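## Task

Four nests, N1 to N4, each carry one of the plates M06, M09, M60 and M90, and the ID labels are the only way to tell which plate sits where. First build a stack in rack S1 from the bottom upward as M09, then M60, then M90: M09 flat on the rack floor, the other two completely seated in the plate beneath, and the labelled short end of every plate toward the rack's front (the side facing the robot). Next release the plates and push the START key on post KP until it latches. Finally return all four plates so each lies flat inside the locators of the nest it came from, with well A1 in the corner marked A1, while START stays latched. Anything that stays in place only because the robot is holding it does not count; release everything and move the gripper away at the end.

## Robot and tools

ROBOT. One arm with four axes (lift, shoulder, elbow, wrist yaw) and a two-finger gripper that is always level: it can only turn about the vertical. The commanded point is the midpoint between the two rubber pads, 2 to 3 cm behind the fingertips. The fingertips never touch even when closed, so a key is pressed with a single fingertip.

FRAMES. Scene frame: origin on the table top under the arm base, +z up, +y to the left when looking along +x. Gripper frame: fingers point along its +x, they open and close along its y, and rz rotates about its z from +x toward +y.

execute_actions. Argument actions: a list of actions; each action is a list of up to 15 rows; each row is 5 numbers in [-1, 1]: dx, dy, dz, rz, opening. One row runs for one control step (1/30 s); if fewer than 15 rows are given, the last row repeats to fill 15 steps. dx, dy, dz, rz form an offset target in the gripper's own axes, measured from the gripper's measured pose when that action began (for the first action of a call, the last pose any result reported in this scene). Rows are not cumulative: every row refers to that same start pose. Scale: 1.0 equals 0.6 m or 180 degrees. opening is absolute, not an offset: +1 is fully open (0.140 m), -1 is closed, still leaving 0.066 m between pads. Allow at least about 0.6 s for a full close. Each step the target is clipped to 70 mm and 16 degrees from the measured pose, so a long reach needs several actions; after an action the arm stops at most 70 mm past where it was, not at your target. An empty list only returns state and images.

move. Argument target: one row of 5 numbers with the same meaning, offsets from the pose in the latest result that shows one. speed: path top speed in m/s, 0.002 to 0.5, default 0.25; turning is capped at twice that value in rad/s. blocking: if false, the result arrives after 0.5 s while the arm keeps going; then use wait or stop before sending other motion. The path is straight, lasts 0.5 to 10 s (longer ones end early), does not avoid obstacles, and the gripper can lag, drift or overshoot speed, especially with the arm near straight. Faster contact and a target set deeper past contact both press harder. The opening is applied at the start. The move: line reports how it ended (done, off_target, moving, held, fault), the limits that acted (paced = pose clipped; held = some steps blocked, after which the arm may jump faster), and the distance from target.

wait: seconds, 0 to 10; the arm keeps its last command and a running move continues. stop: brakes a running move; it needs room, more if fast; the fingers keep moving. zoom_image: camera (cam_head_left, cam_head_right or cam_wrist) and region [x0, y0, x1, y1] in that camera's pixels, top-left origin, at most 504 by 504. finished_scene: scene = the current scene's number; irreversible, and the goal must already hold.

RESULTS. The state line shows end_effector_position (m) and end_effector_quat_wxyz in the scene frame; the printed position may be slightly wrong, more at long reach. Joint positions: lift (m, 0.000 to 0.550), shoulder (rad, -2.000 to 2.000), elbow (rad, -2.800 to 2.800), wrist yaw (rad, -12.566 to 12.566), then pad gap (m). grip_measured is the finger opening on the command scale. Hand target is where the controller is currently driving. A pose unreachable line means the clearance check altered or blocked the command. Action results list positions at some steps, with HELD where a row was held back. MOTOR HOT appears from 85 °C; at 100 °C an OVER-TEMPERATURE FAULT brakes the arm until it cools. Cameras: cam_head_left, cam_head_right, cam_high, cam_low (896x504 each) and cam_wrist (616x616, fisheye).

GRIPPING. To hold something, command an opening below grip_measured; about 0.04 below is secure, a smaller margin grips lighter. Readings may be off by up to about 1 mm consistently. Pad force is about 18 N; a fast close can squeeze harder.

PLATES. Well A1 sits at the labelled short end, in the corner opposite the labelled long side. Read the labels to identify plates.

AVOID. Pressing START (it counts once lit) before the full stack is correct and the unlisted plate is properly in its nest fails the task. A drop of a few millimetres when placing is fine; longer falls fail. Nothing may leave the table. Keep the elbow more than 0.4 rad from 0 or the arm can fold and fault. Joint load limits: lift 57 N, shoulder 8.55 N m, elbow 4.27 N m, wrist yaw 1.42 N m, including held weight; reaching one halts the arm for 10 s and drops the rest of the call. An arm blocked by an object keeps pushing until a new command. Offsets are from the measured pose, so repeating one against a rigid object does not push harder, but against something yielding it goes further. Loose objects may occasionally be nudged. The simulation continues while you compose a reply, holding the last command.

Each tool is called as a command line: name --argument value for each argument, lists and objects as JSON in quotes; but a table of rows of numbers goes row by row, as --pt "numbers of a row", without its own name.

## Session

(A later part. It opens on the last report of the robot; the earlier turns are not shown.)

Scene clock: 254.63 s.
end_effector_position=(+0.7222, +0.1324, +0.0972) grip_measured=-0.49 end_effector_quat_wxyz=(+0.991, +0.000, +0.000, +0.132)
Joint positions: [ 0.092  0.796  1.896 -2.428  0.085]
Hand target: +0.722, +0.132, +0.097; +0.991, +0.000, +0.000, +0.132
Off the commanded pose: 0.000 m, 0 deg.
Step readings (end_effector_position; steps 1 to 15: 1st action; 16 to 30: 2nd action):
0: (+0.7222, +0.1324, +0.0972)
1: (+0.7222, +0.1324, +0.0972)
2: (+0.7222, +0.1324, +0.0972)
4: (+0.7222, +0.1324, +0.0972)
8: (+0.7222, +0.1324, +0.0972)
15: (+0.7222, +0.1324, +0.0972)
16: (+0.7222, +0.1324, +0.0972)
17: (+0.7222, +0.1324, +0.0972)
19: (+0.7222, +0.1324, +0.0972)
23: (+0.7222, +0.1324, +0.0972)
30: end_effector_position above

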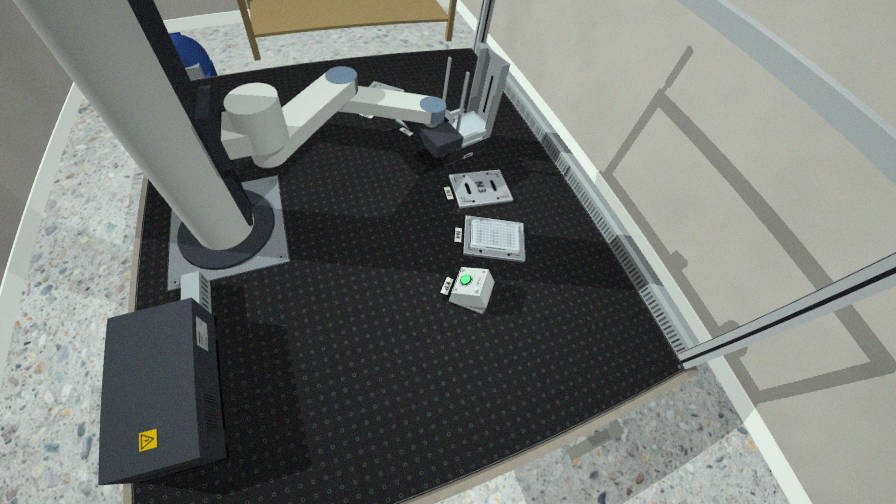

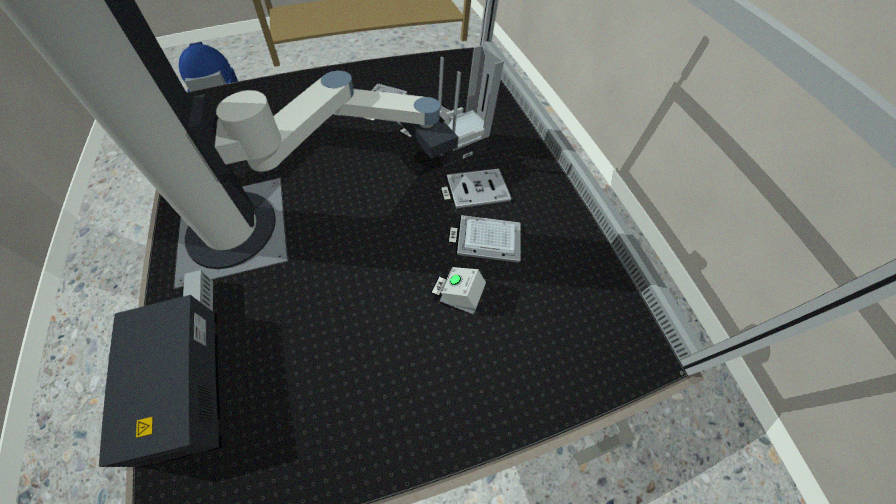

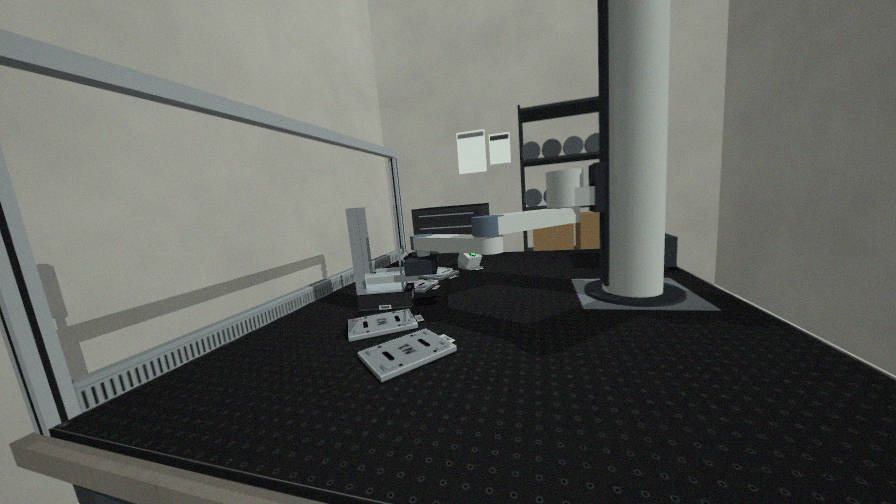

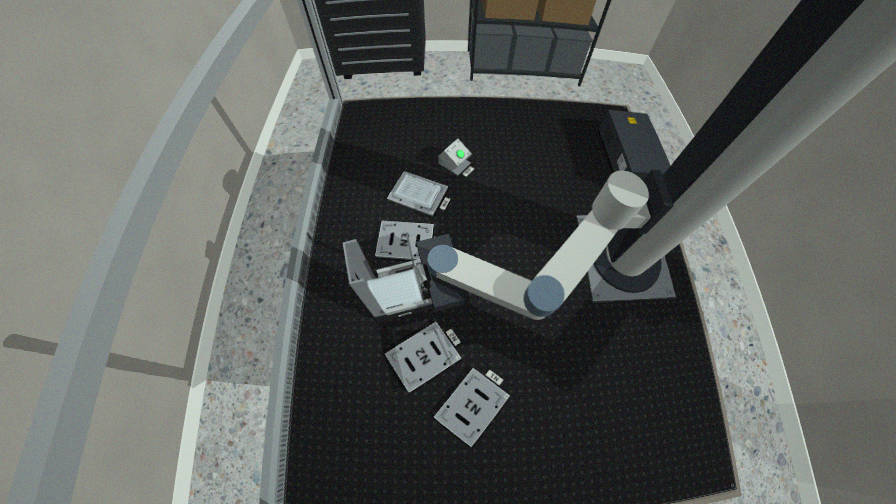

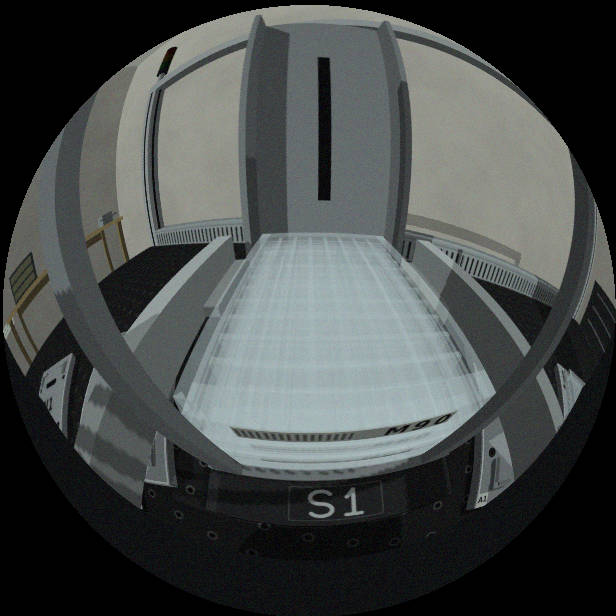

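Descend slowly to 0.0325.

move --target '[0,0,-0.009,0,-0.525]' --speed 0.008

zoom_image --camera "cam_wrist" --region '[140, 380, 330, 500]'

zoom_image --camera "cam_wrist" --region '[330, 380, 520, 500]'

Scene clock: 266.30 s.
end_effector_position=(+0.5218, +0.4292, +0.0325) grip_measured=-0.49 end_effector_quat_wxyz=(+0.905, +0.000, +0.000, +0.426)
Joint positions: [ 0.028  1.494  1.824 -2.437  0.085]
Hand target: +0.522, +0.429, +0.033; +0.905, +0.000, +0.000, +0.426
Off the commanded pose: 0.000 m, 0 deg.
move: done

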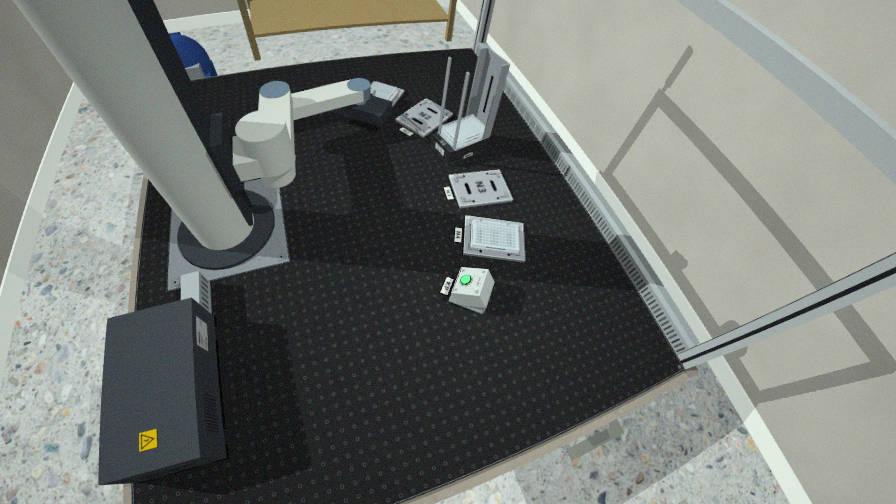

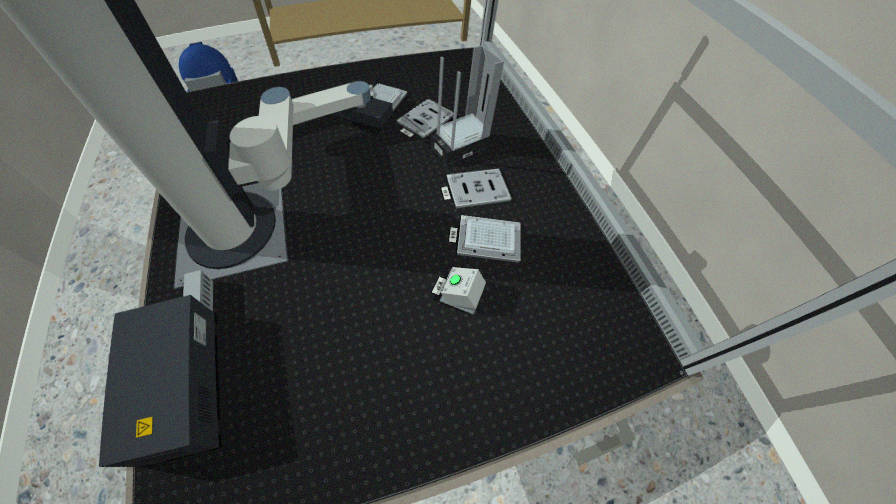

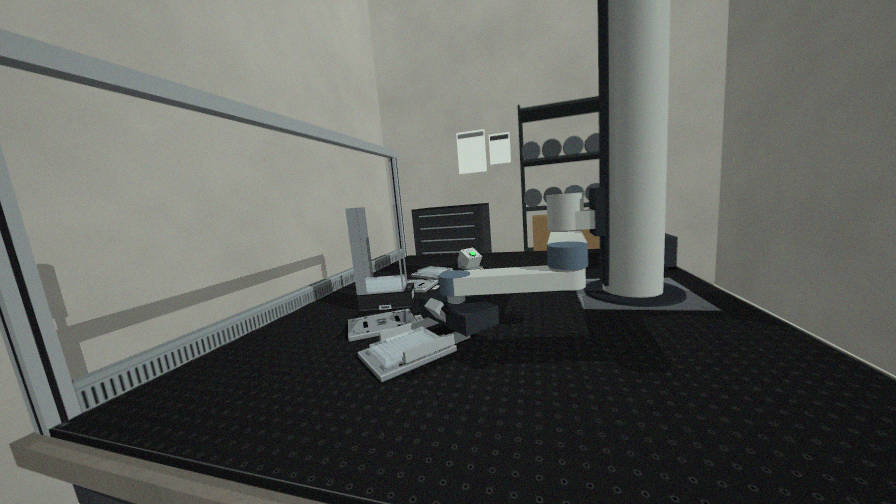

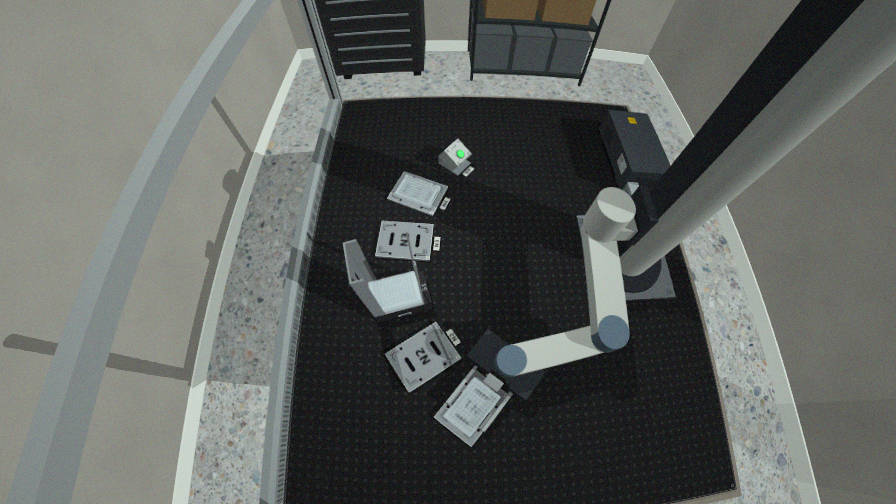

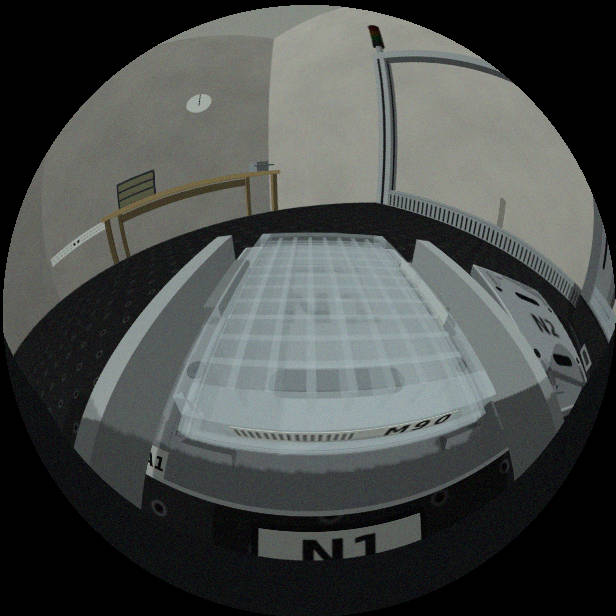

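Region (140, 380, 330, 500) of cam_wrist's 616x616 image, scaled by 2.653, with more detail than that image has; it fills the top 318 rows of this view, and the rest is white.

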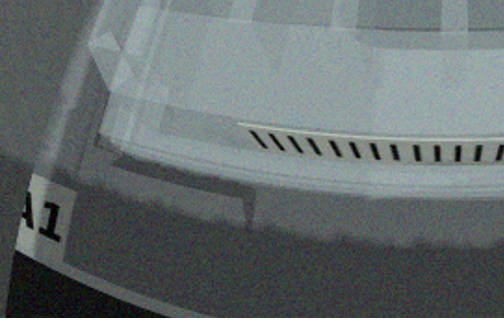

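Region (330, 380, 520, 500) of cam_wrist's 616x616 image, scaled by 2.653, with more detail than that image has; it fills the top 318 rows of this view, and the rest is white.

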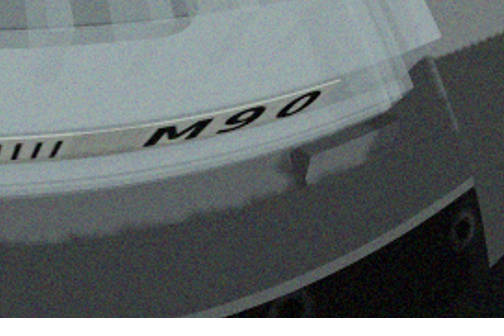

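execute_actions --actions '[[[0,0,-0.0017,0,-0.525]],[[0,0,-0.0017,0,-0.525]]]'

zoom_image --camera "cam_wrist" --region '[140, 340, 520, 520]'

Scene clock: 267.60 s.
end_effector_position=(+0.5218, +0.4292, +0.0305) grip_measured=-0.49 end_effector_quat_wxyz=(+0.905, +0.000, +0.000, +0.426)
Joint positions: [ 0.026  1.494  1.824 -2.437  0.085]
Hand target: +0.522, +0.429, +0.030; +0.905, +0.000, +0.000, +0.426
Off the commanded pose: 0.000 m, 0 deg.
Step readings (end_effector_position; steps 1 to 15: 1st action; 16 to 30: 2nd action):
0: (+0.5218, +0.4292, +0.0325)
1: (+0.5218, +0.4292, +0.0325)
2: (+0.5218, +0.4292, +0.0318)
4: (+0.5218, +0.4292, +0.0314)
8: (+0.5218, +0.4292, +0.0314)
15: (+0.5218, +0.4292, +0.0314)
16: (+0.5218, +0.4292, +0.0314)
17: (+0.5218, +0.4292, +0.0307)
19: (+0.5218, +0.4292, +0.0305)
23: (+0.5218, +0.4292, +0.0305)
30: end_effector_position above

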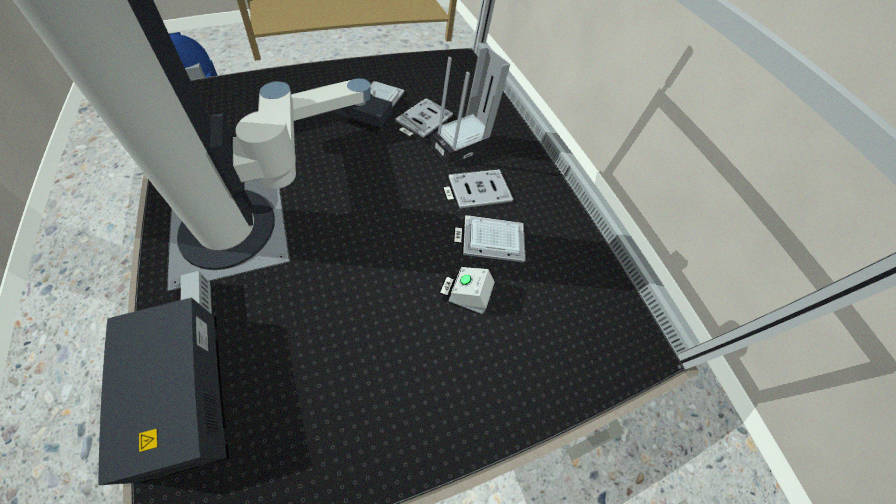

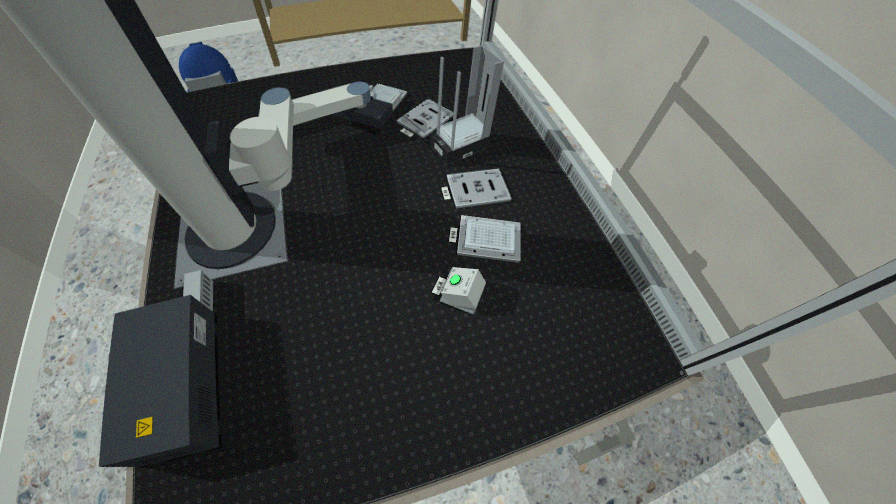

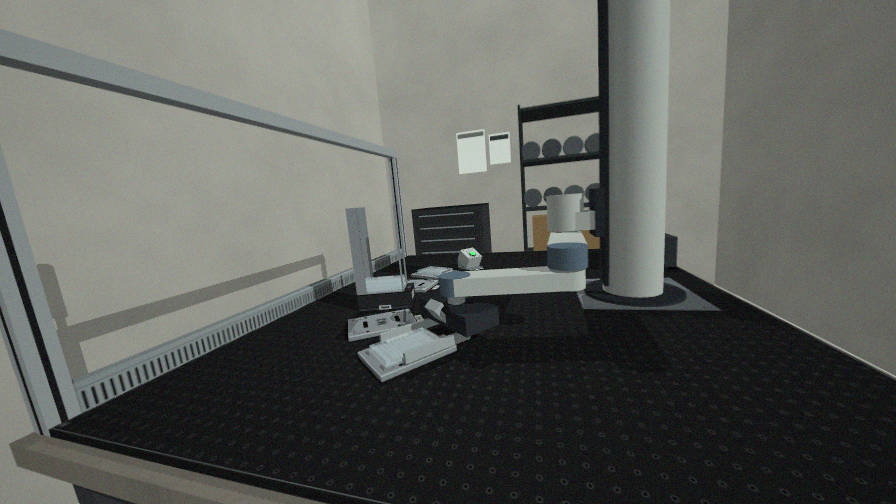

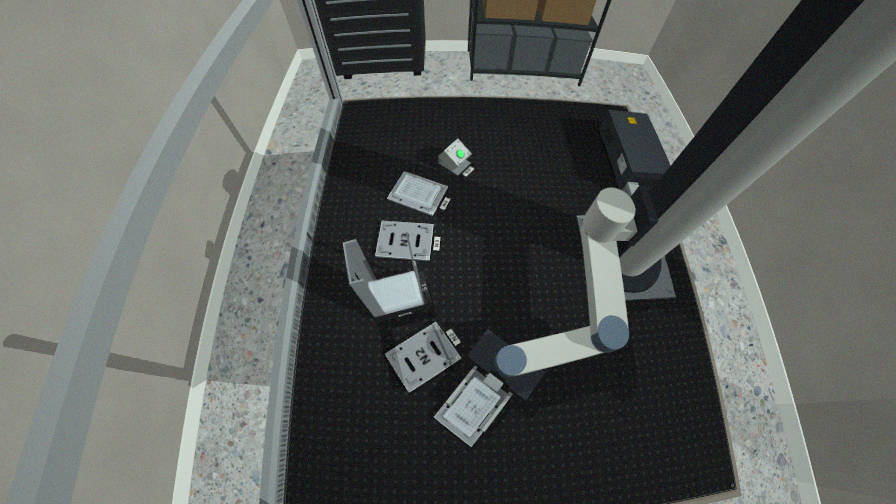

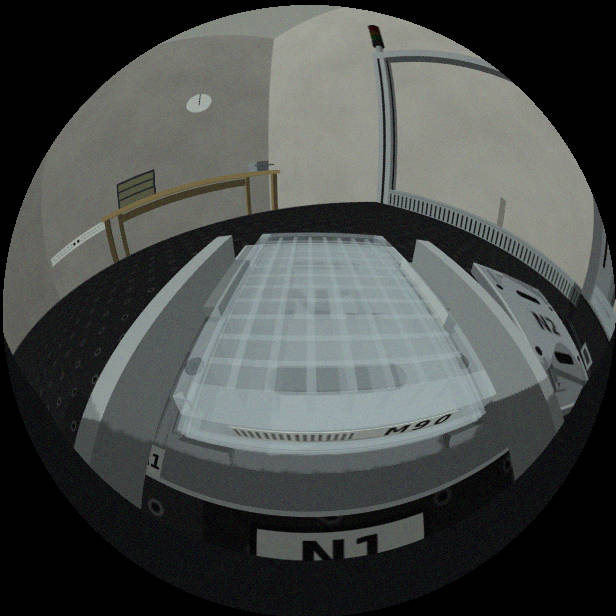

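Region (140, 340, 520, 520) of cam_wrist's 616x616 image, scaled by 1.326, with more detail than that image has; it fills the top 239 rows of this view, and the rest is white.

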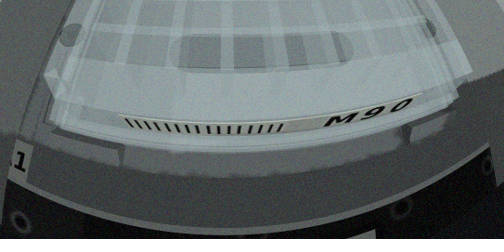

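execute_actions --actions '[[[0,0,0,0,-0.515],[0,0,0,0,-0.505],[0,0,0,0,-0.495],[0,0,0,0,-0.485],[0,0,0,0,-0.475],[0,0,0,0,-0.46],[0,0,0,0,-0.44],[0,0,0,0,-0.41],[0,0,0,0,-0.37],[0,0,0,0,-0.3],[0,0,0,0,-0.2],[0,0,0,0,-0.1],[0,0,0,0,0.0],[0,0,0,0,0.15],[0,0,0,0,0.3]],[[0,0,0.01,0,0.3],[0,0,0.02,0,0.3],[0,0,0.035,0,0.3],[0,0,0.05,0,0.3],[0,0,0.065,0,0.3],[0,0,0.08,0,0.3]]]'

Scene clock: 269.07 s.
end_effector_position=(+0.5218, +0.4292, +0.0786) grip_measured=+0.30 end_effector_quat_wxyz=(+0.905, +0.000, +0.000, +0.426)
Joint positions: [ 0.074  1.494  1.824 -2.437  0.114]
Hand target: +0.522, +0.429, +0.079; +0.905, +0.000, +0.000, +0.426
Off the commanded pose: 0.000 m, 0 deg.
Step readings (end_effector_position; steps 1 to 15: 1st action; 16 to 30: 2nd action):
0: (+0.5218, +0.4292, +0.0305)
1: (+0.5218, +0.4292, +0.0305)
2: (+0.5218, +0.4292, +0.0305)
4: (+0.5218, +0.4292, +0.0305)
8: (+0.5218, +0.4292, +0.0305)
15: (+0.5218, +0.4292, +0.0305)
16: (+0.5218, +0.4292, +0.0306)
17: (+0.5218, +0.4292, +0.0315)
19: (+0.5218, +0.4292, +0.0391)
23: (+0.5218, +0.4292, +0.0683)
30: end_effector_position above

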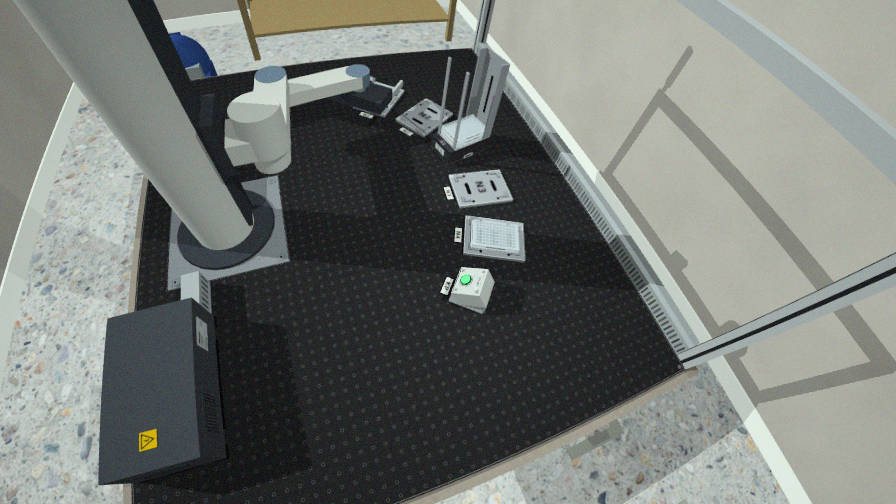

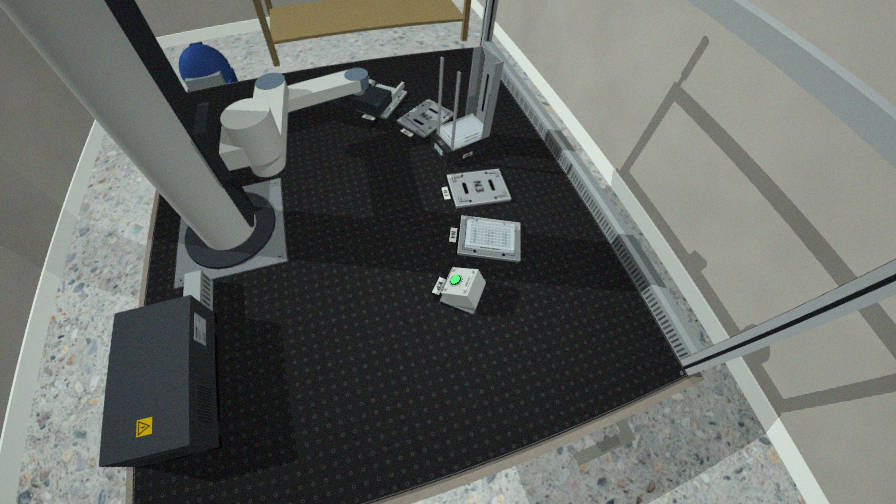

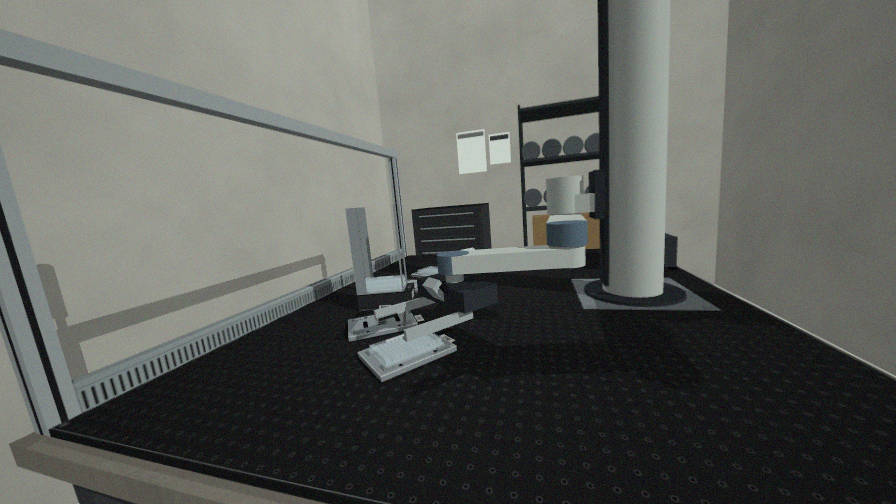

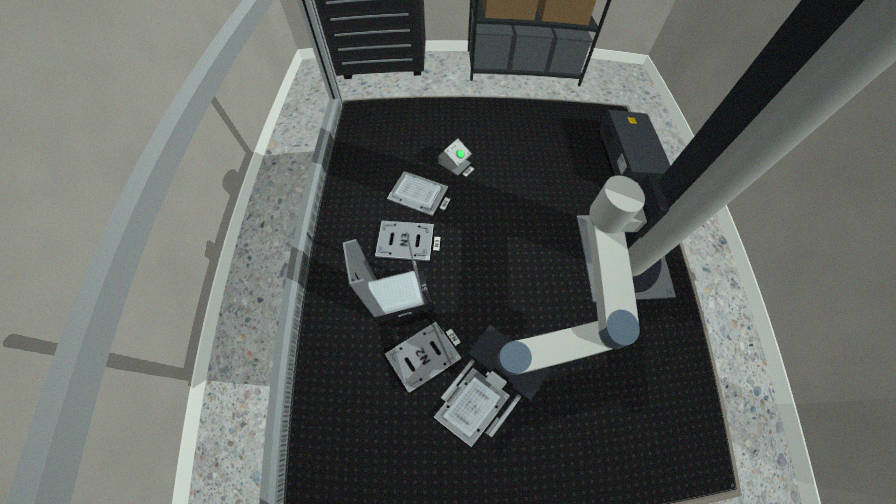

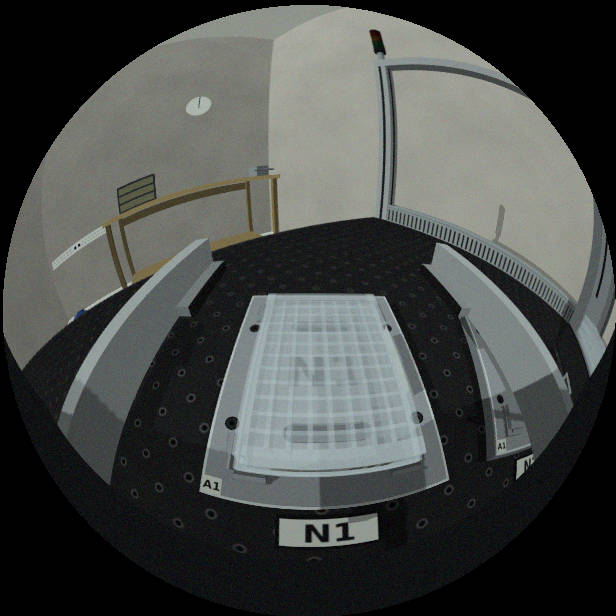

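zoom_image --camera "cam_wrist" --region '[190, 280, 460, 520]'

zoom_image --camera "cam_high" --region '[340, 300, 500, 390]'

Region (190, 280, 460, 520) of cam_wrist's 616x616 image, scaled by 1.867, with more detail than that image has.

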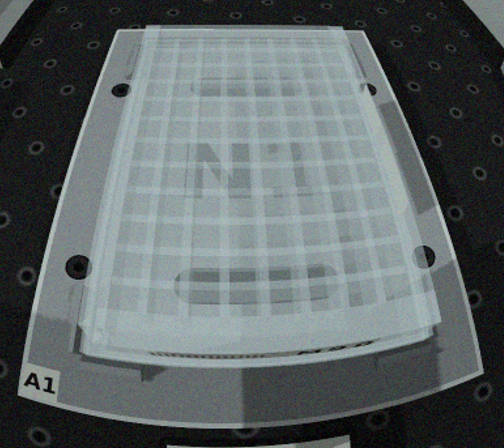

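Region (340, 300, 500, 390) of cam_high's 896x504 image, scaled by 3.150, with more detail than that image has; it fills the top 284 rows of this view, and the rest is white.

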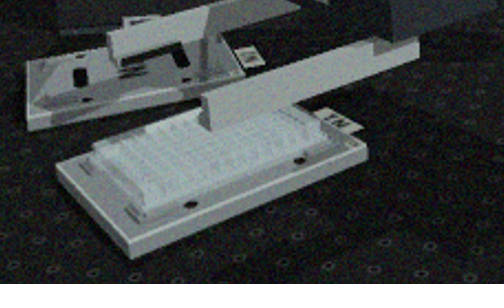

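move --target '[-0.4146,-0.399,0.0085,-0.196,0.3]' --speed 0.2

Scene clock: 272.97 s.
end_effector_position=(+0.5481, +0.0848, +0.0837) grip_measured=+0.30 end_effector_quat_wxyz=(+0.991, +0.000, +0.000, +0.132)
Joint positions: [ 0.079  1.144  0.96  -1.84   0.114]
Hand target: +0.548, +0.085, +0.084; +0.991, +0.000, +0.000, +0.132
Off the commanded pose: 0.000 m, 0 deg.
move: done

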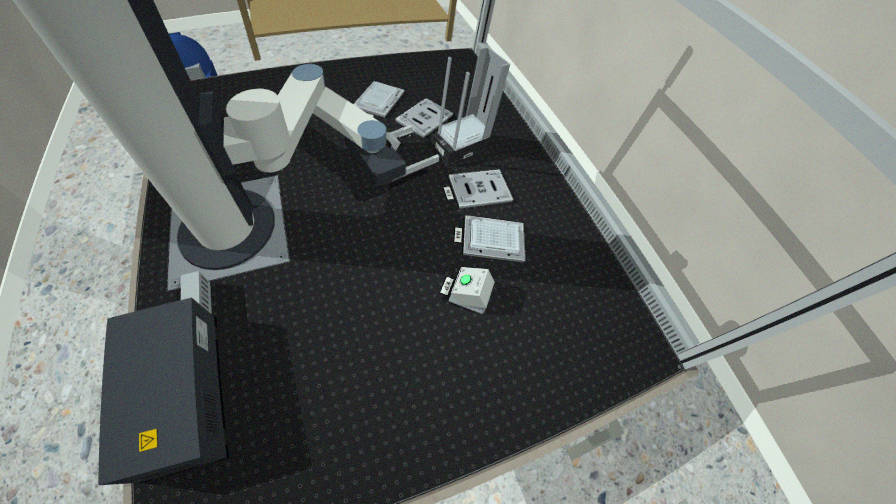

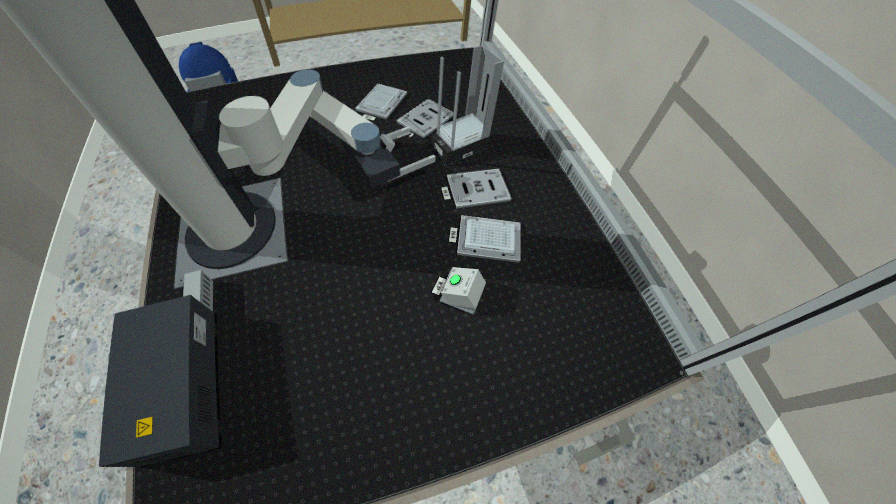

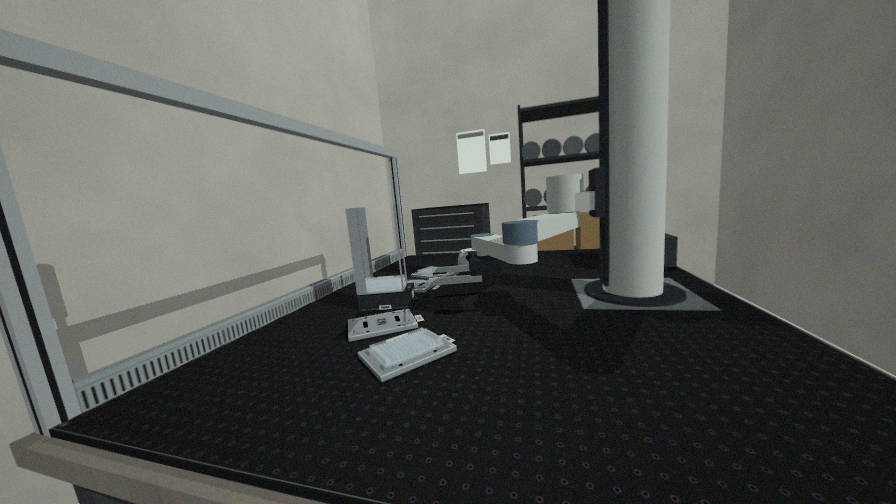

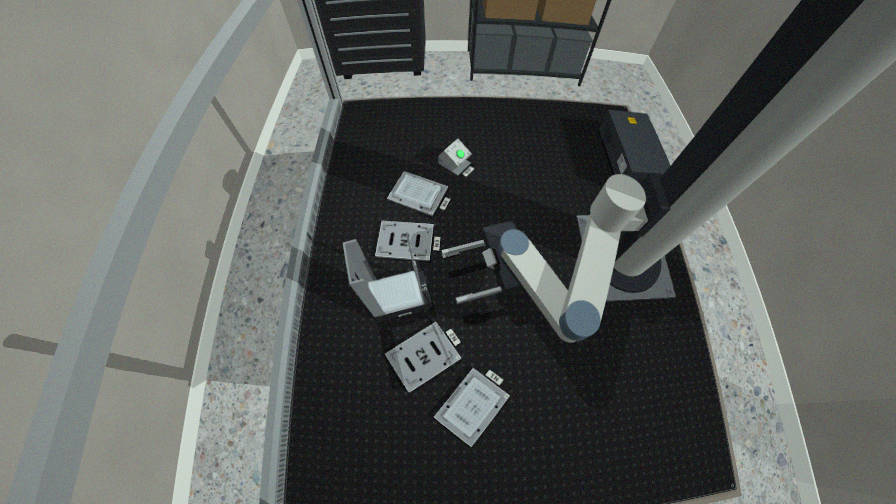

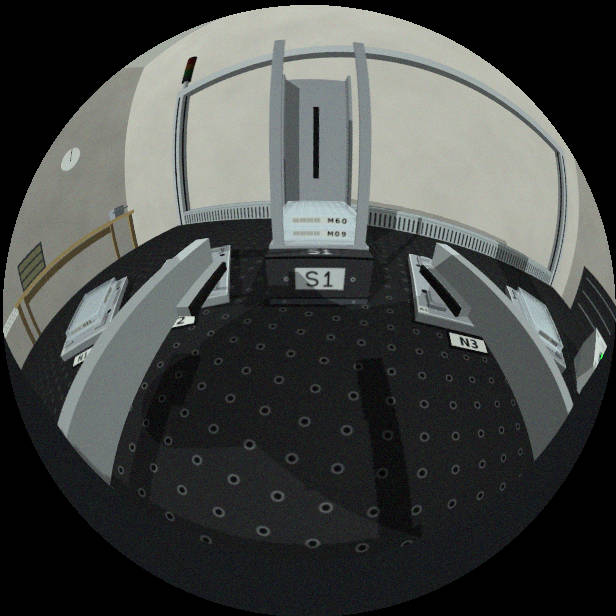

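move --target '[0.2995,0,0,0,0.3]' --speed 0.15

Scene clock: 275.53 s.
end_effector_position=(+0.7216, +0.1317, +0.0837) grip_measured=+0.30 end_effector_quat_wxyz=(+0.991, +0.000, +0.000, +0.132)
Joint positions: [ 0.079  0.797  1.891 -2.424  0.114]
Hand target: +0.722, +0.132, +0.084; +0.991, +0.000, +0.000, +0.132
Off the commanded pose: 0.000 m, 0 deg.
move: done

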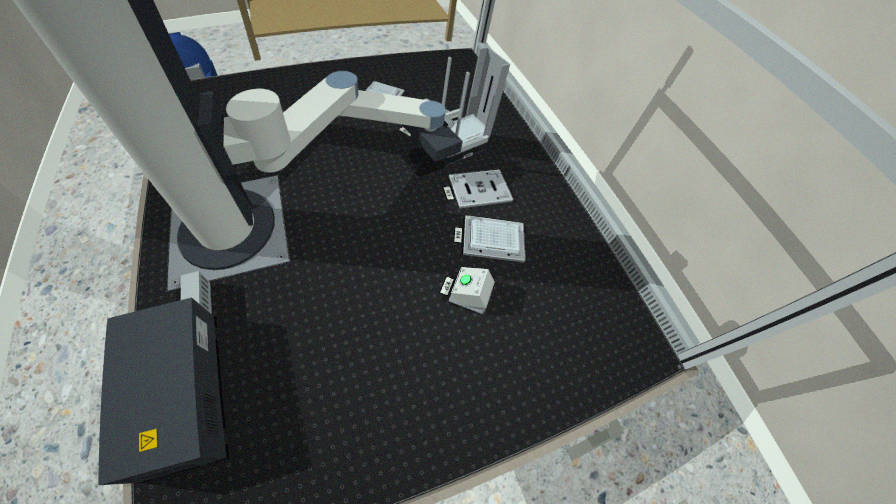

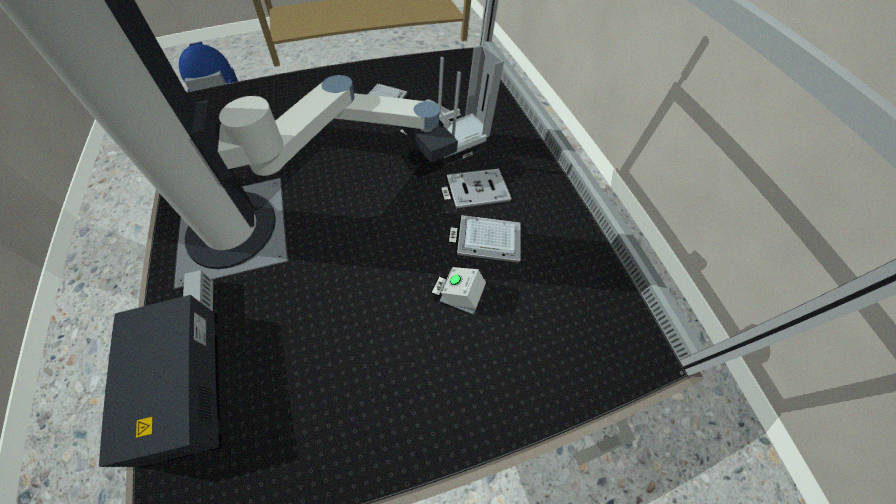

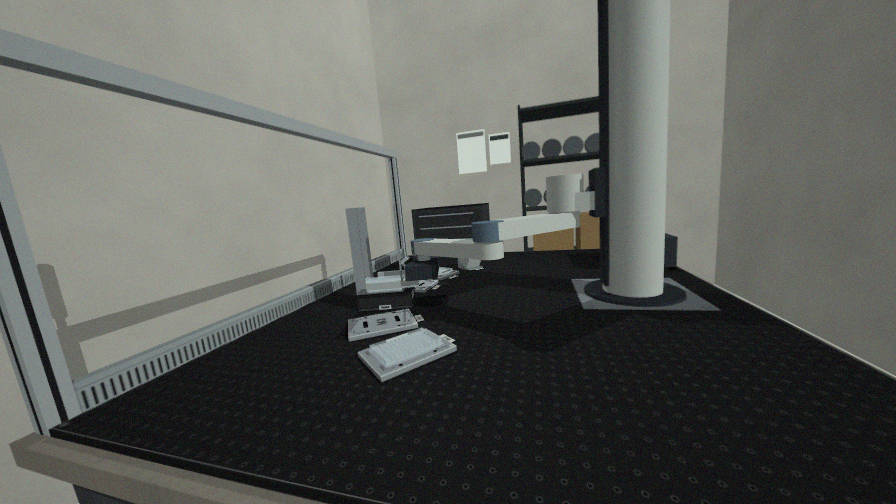

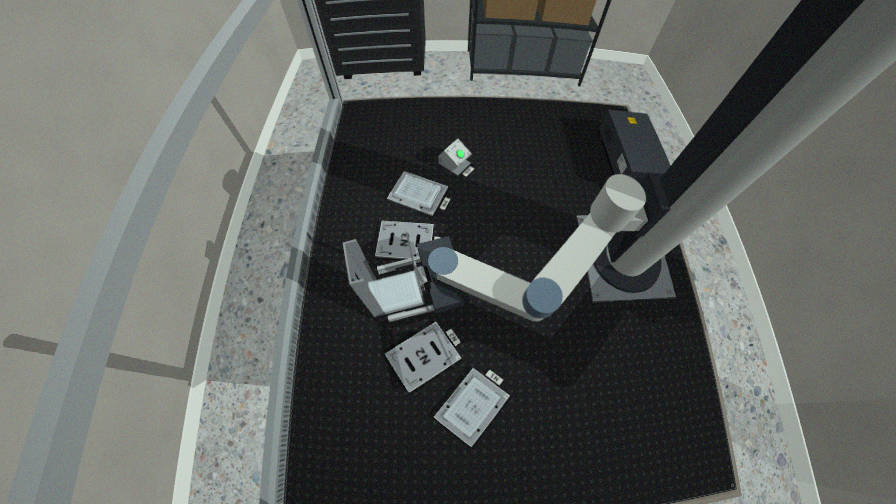

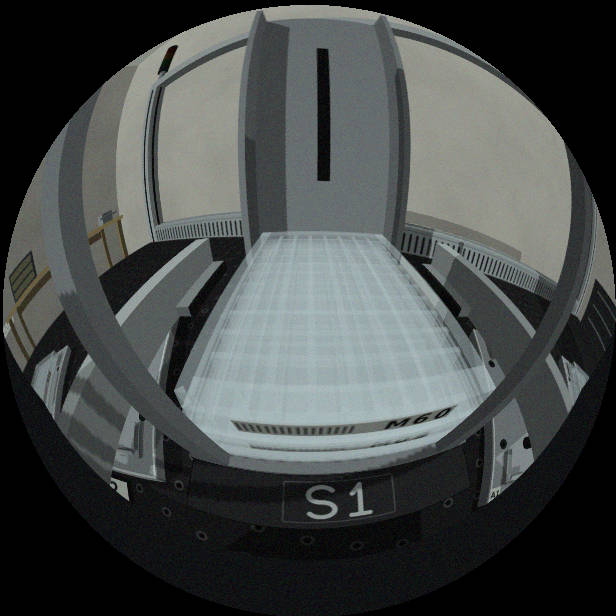

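execute_actions --actions '[[[0.0012,0.0006,0,0,0.2],[0.0012,0.0006,0,0,0.1],[0.0012,0.0006,0,0,0],[0.0012,0.0006,0,0,-0.1],[0.0012,0.0006,0,0,-0.2],[0.0012,0.0006,0,0,-0.28],[0.0012,0.0006,0,0,-0.34],[0.0012,0.0006,0,0,-0.38],[0.0012,0.0006,0,0,-0.40],[0.0012,0.0006,0,0,-0.42],[0.0012,0.0006,0,0,-0.44],[0.0012,0.0006,0,0,-0.45],[0.0012,0.0006,0,0,-0.46],[0.0012,0.0006,0,0,-0.47],[0.0012,0.0006,0,0,-0.48]],[[0,0,0,0,-0.485],[0,0,0,0,-0.49],[0,0,0,0,-0.495],[0,0,0,0,-0.5],[0,0,0,0,-0.505],[0,0,0,0,-0.51],[0,0,0,0,-0.515],[0,0,0,0,-0.52],[0,0,0,0,-0.525]]]'

Scene clock: 277.53 s.
end_effector_position=(+0.7222, +0.1323, +0.0837) grip_measured=-0.49 end_effector_quat_wxyz=(+0.991, +0.000, +0.000, +0.132)
Joint positions: [ 0.079  0.796  1.896 -2.427  0.085]
Hand target: +0.722, +0.132, +0.084; +0.991, +0.000, +0.000, +0.132
Off the commanded pose: 0.000 m, 0 deg.
Step readings (end_effector_position; steps 1 to 15: 1st action; 16 to 30: 2nd action):
0: (+0.7216, +0.1317, +0.0837)
1: (+0.7216, +0.1317, +0.0837)
2: (+0.7221, +0.1322, +0.0837)
4: (+0.7222, +0.1323, +0.0837)
8: (+0.7222, +0.1323, +0.0837)
15: (+0.7222, +0.1323, +0.0837)
16: (+0.7222, +0.1323, +0.0837)
17: (+0.7222, +0.1323, +0.0837)
19: (+0.7222, +0.1323, +0.0837)
23: (+0.7222, +0.1323, +0.0837)
30: end_effector_position above

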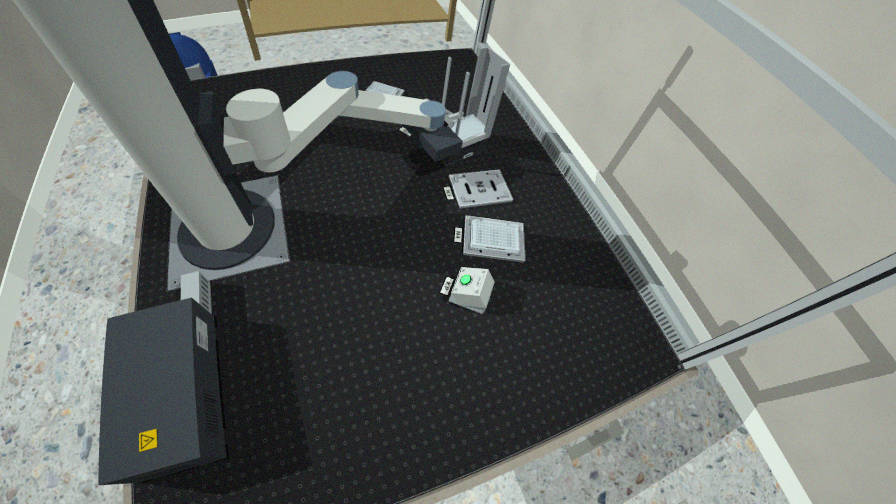

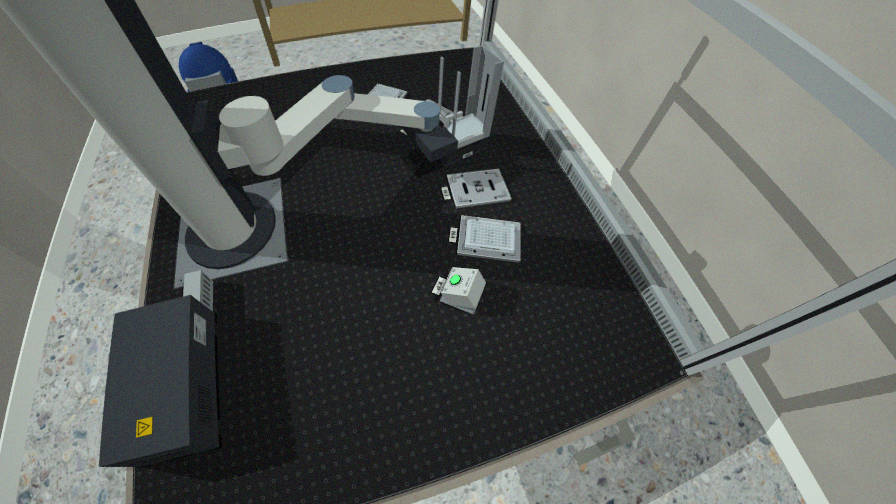

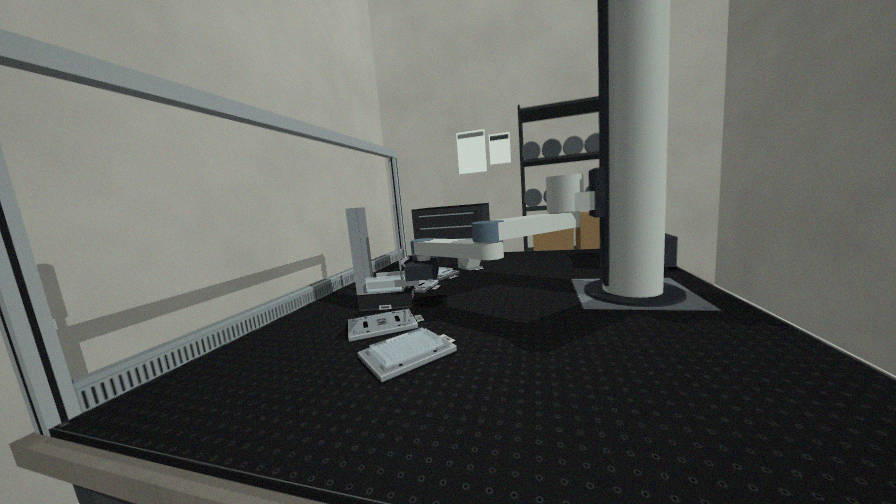

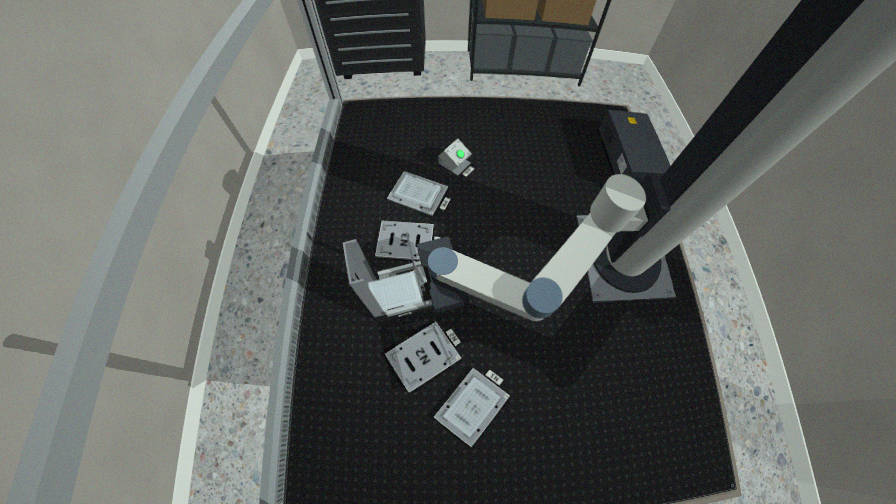

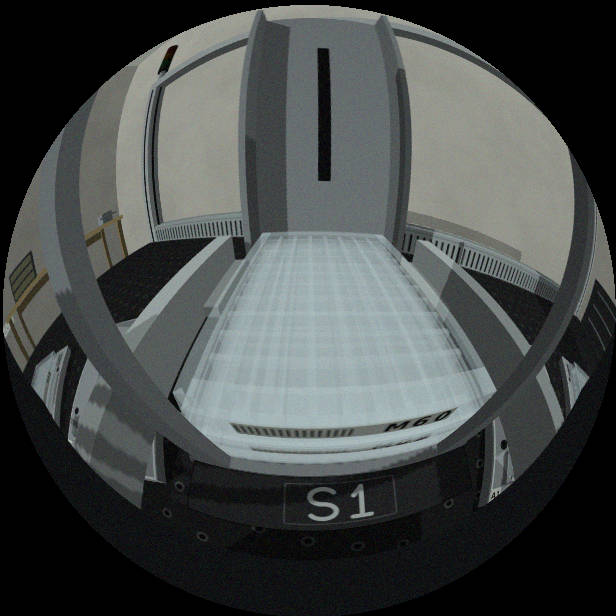

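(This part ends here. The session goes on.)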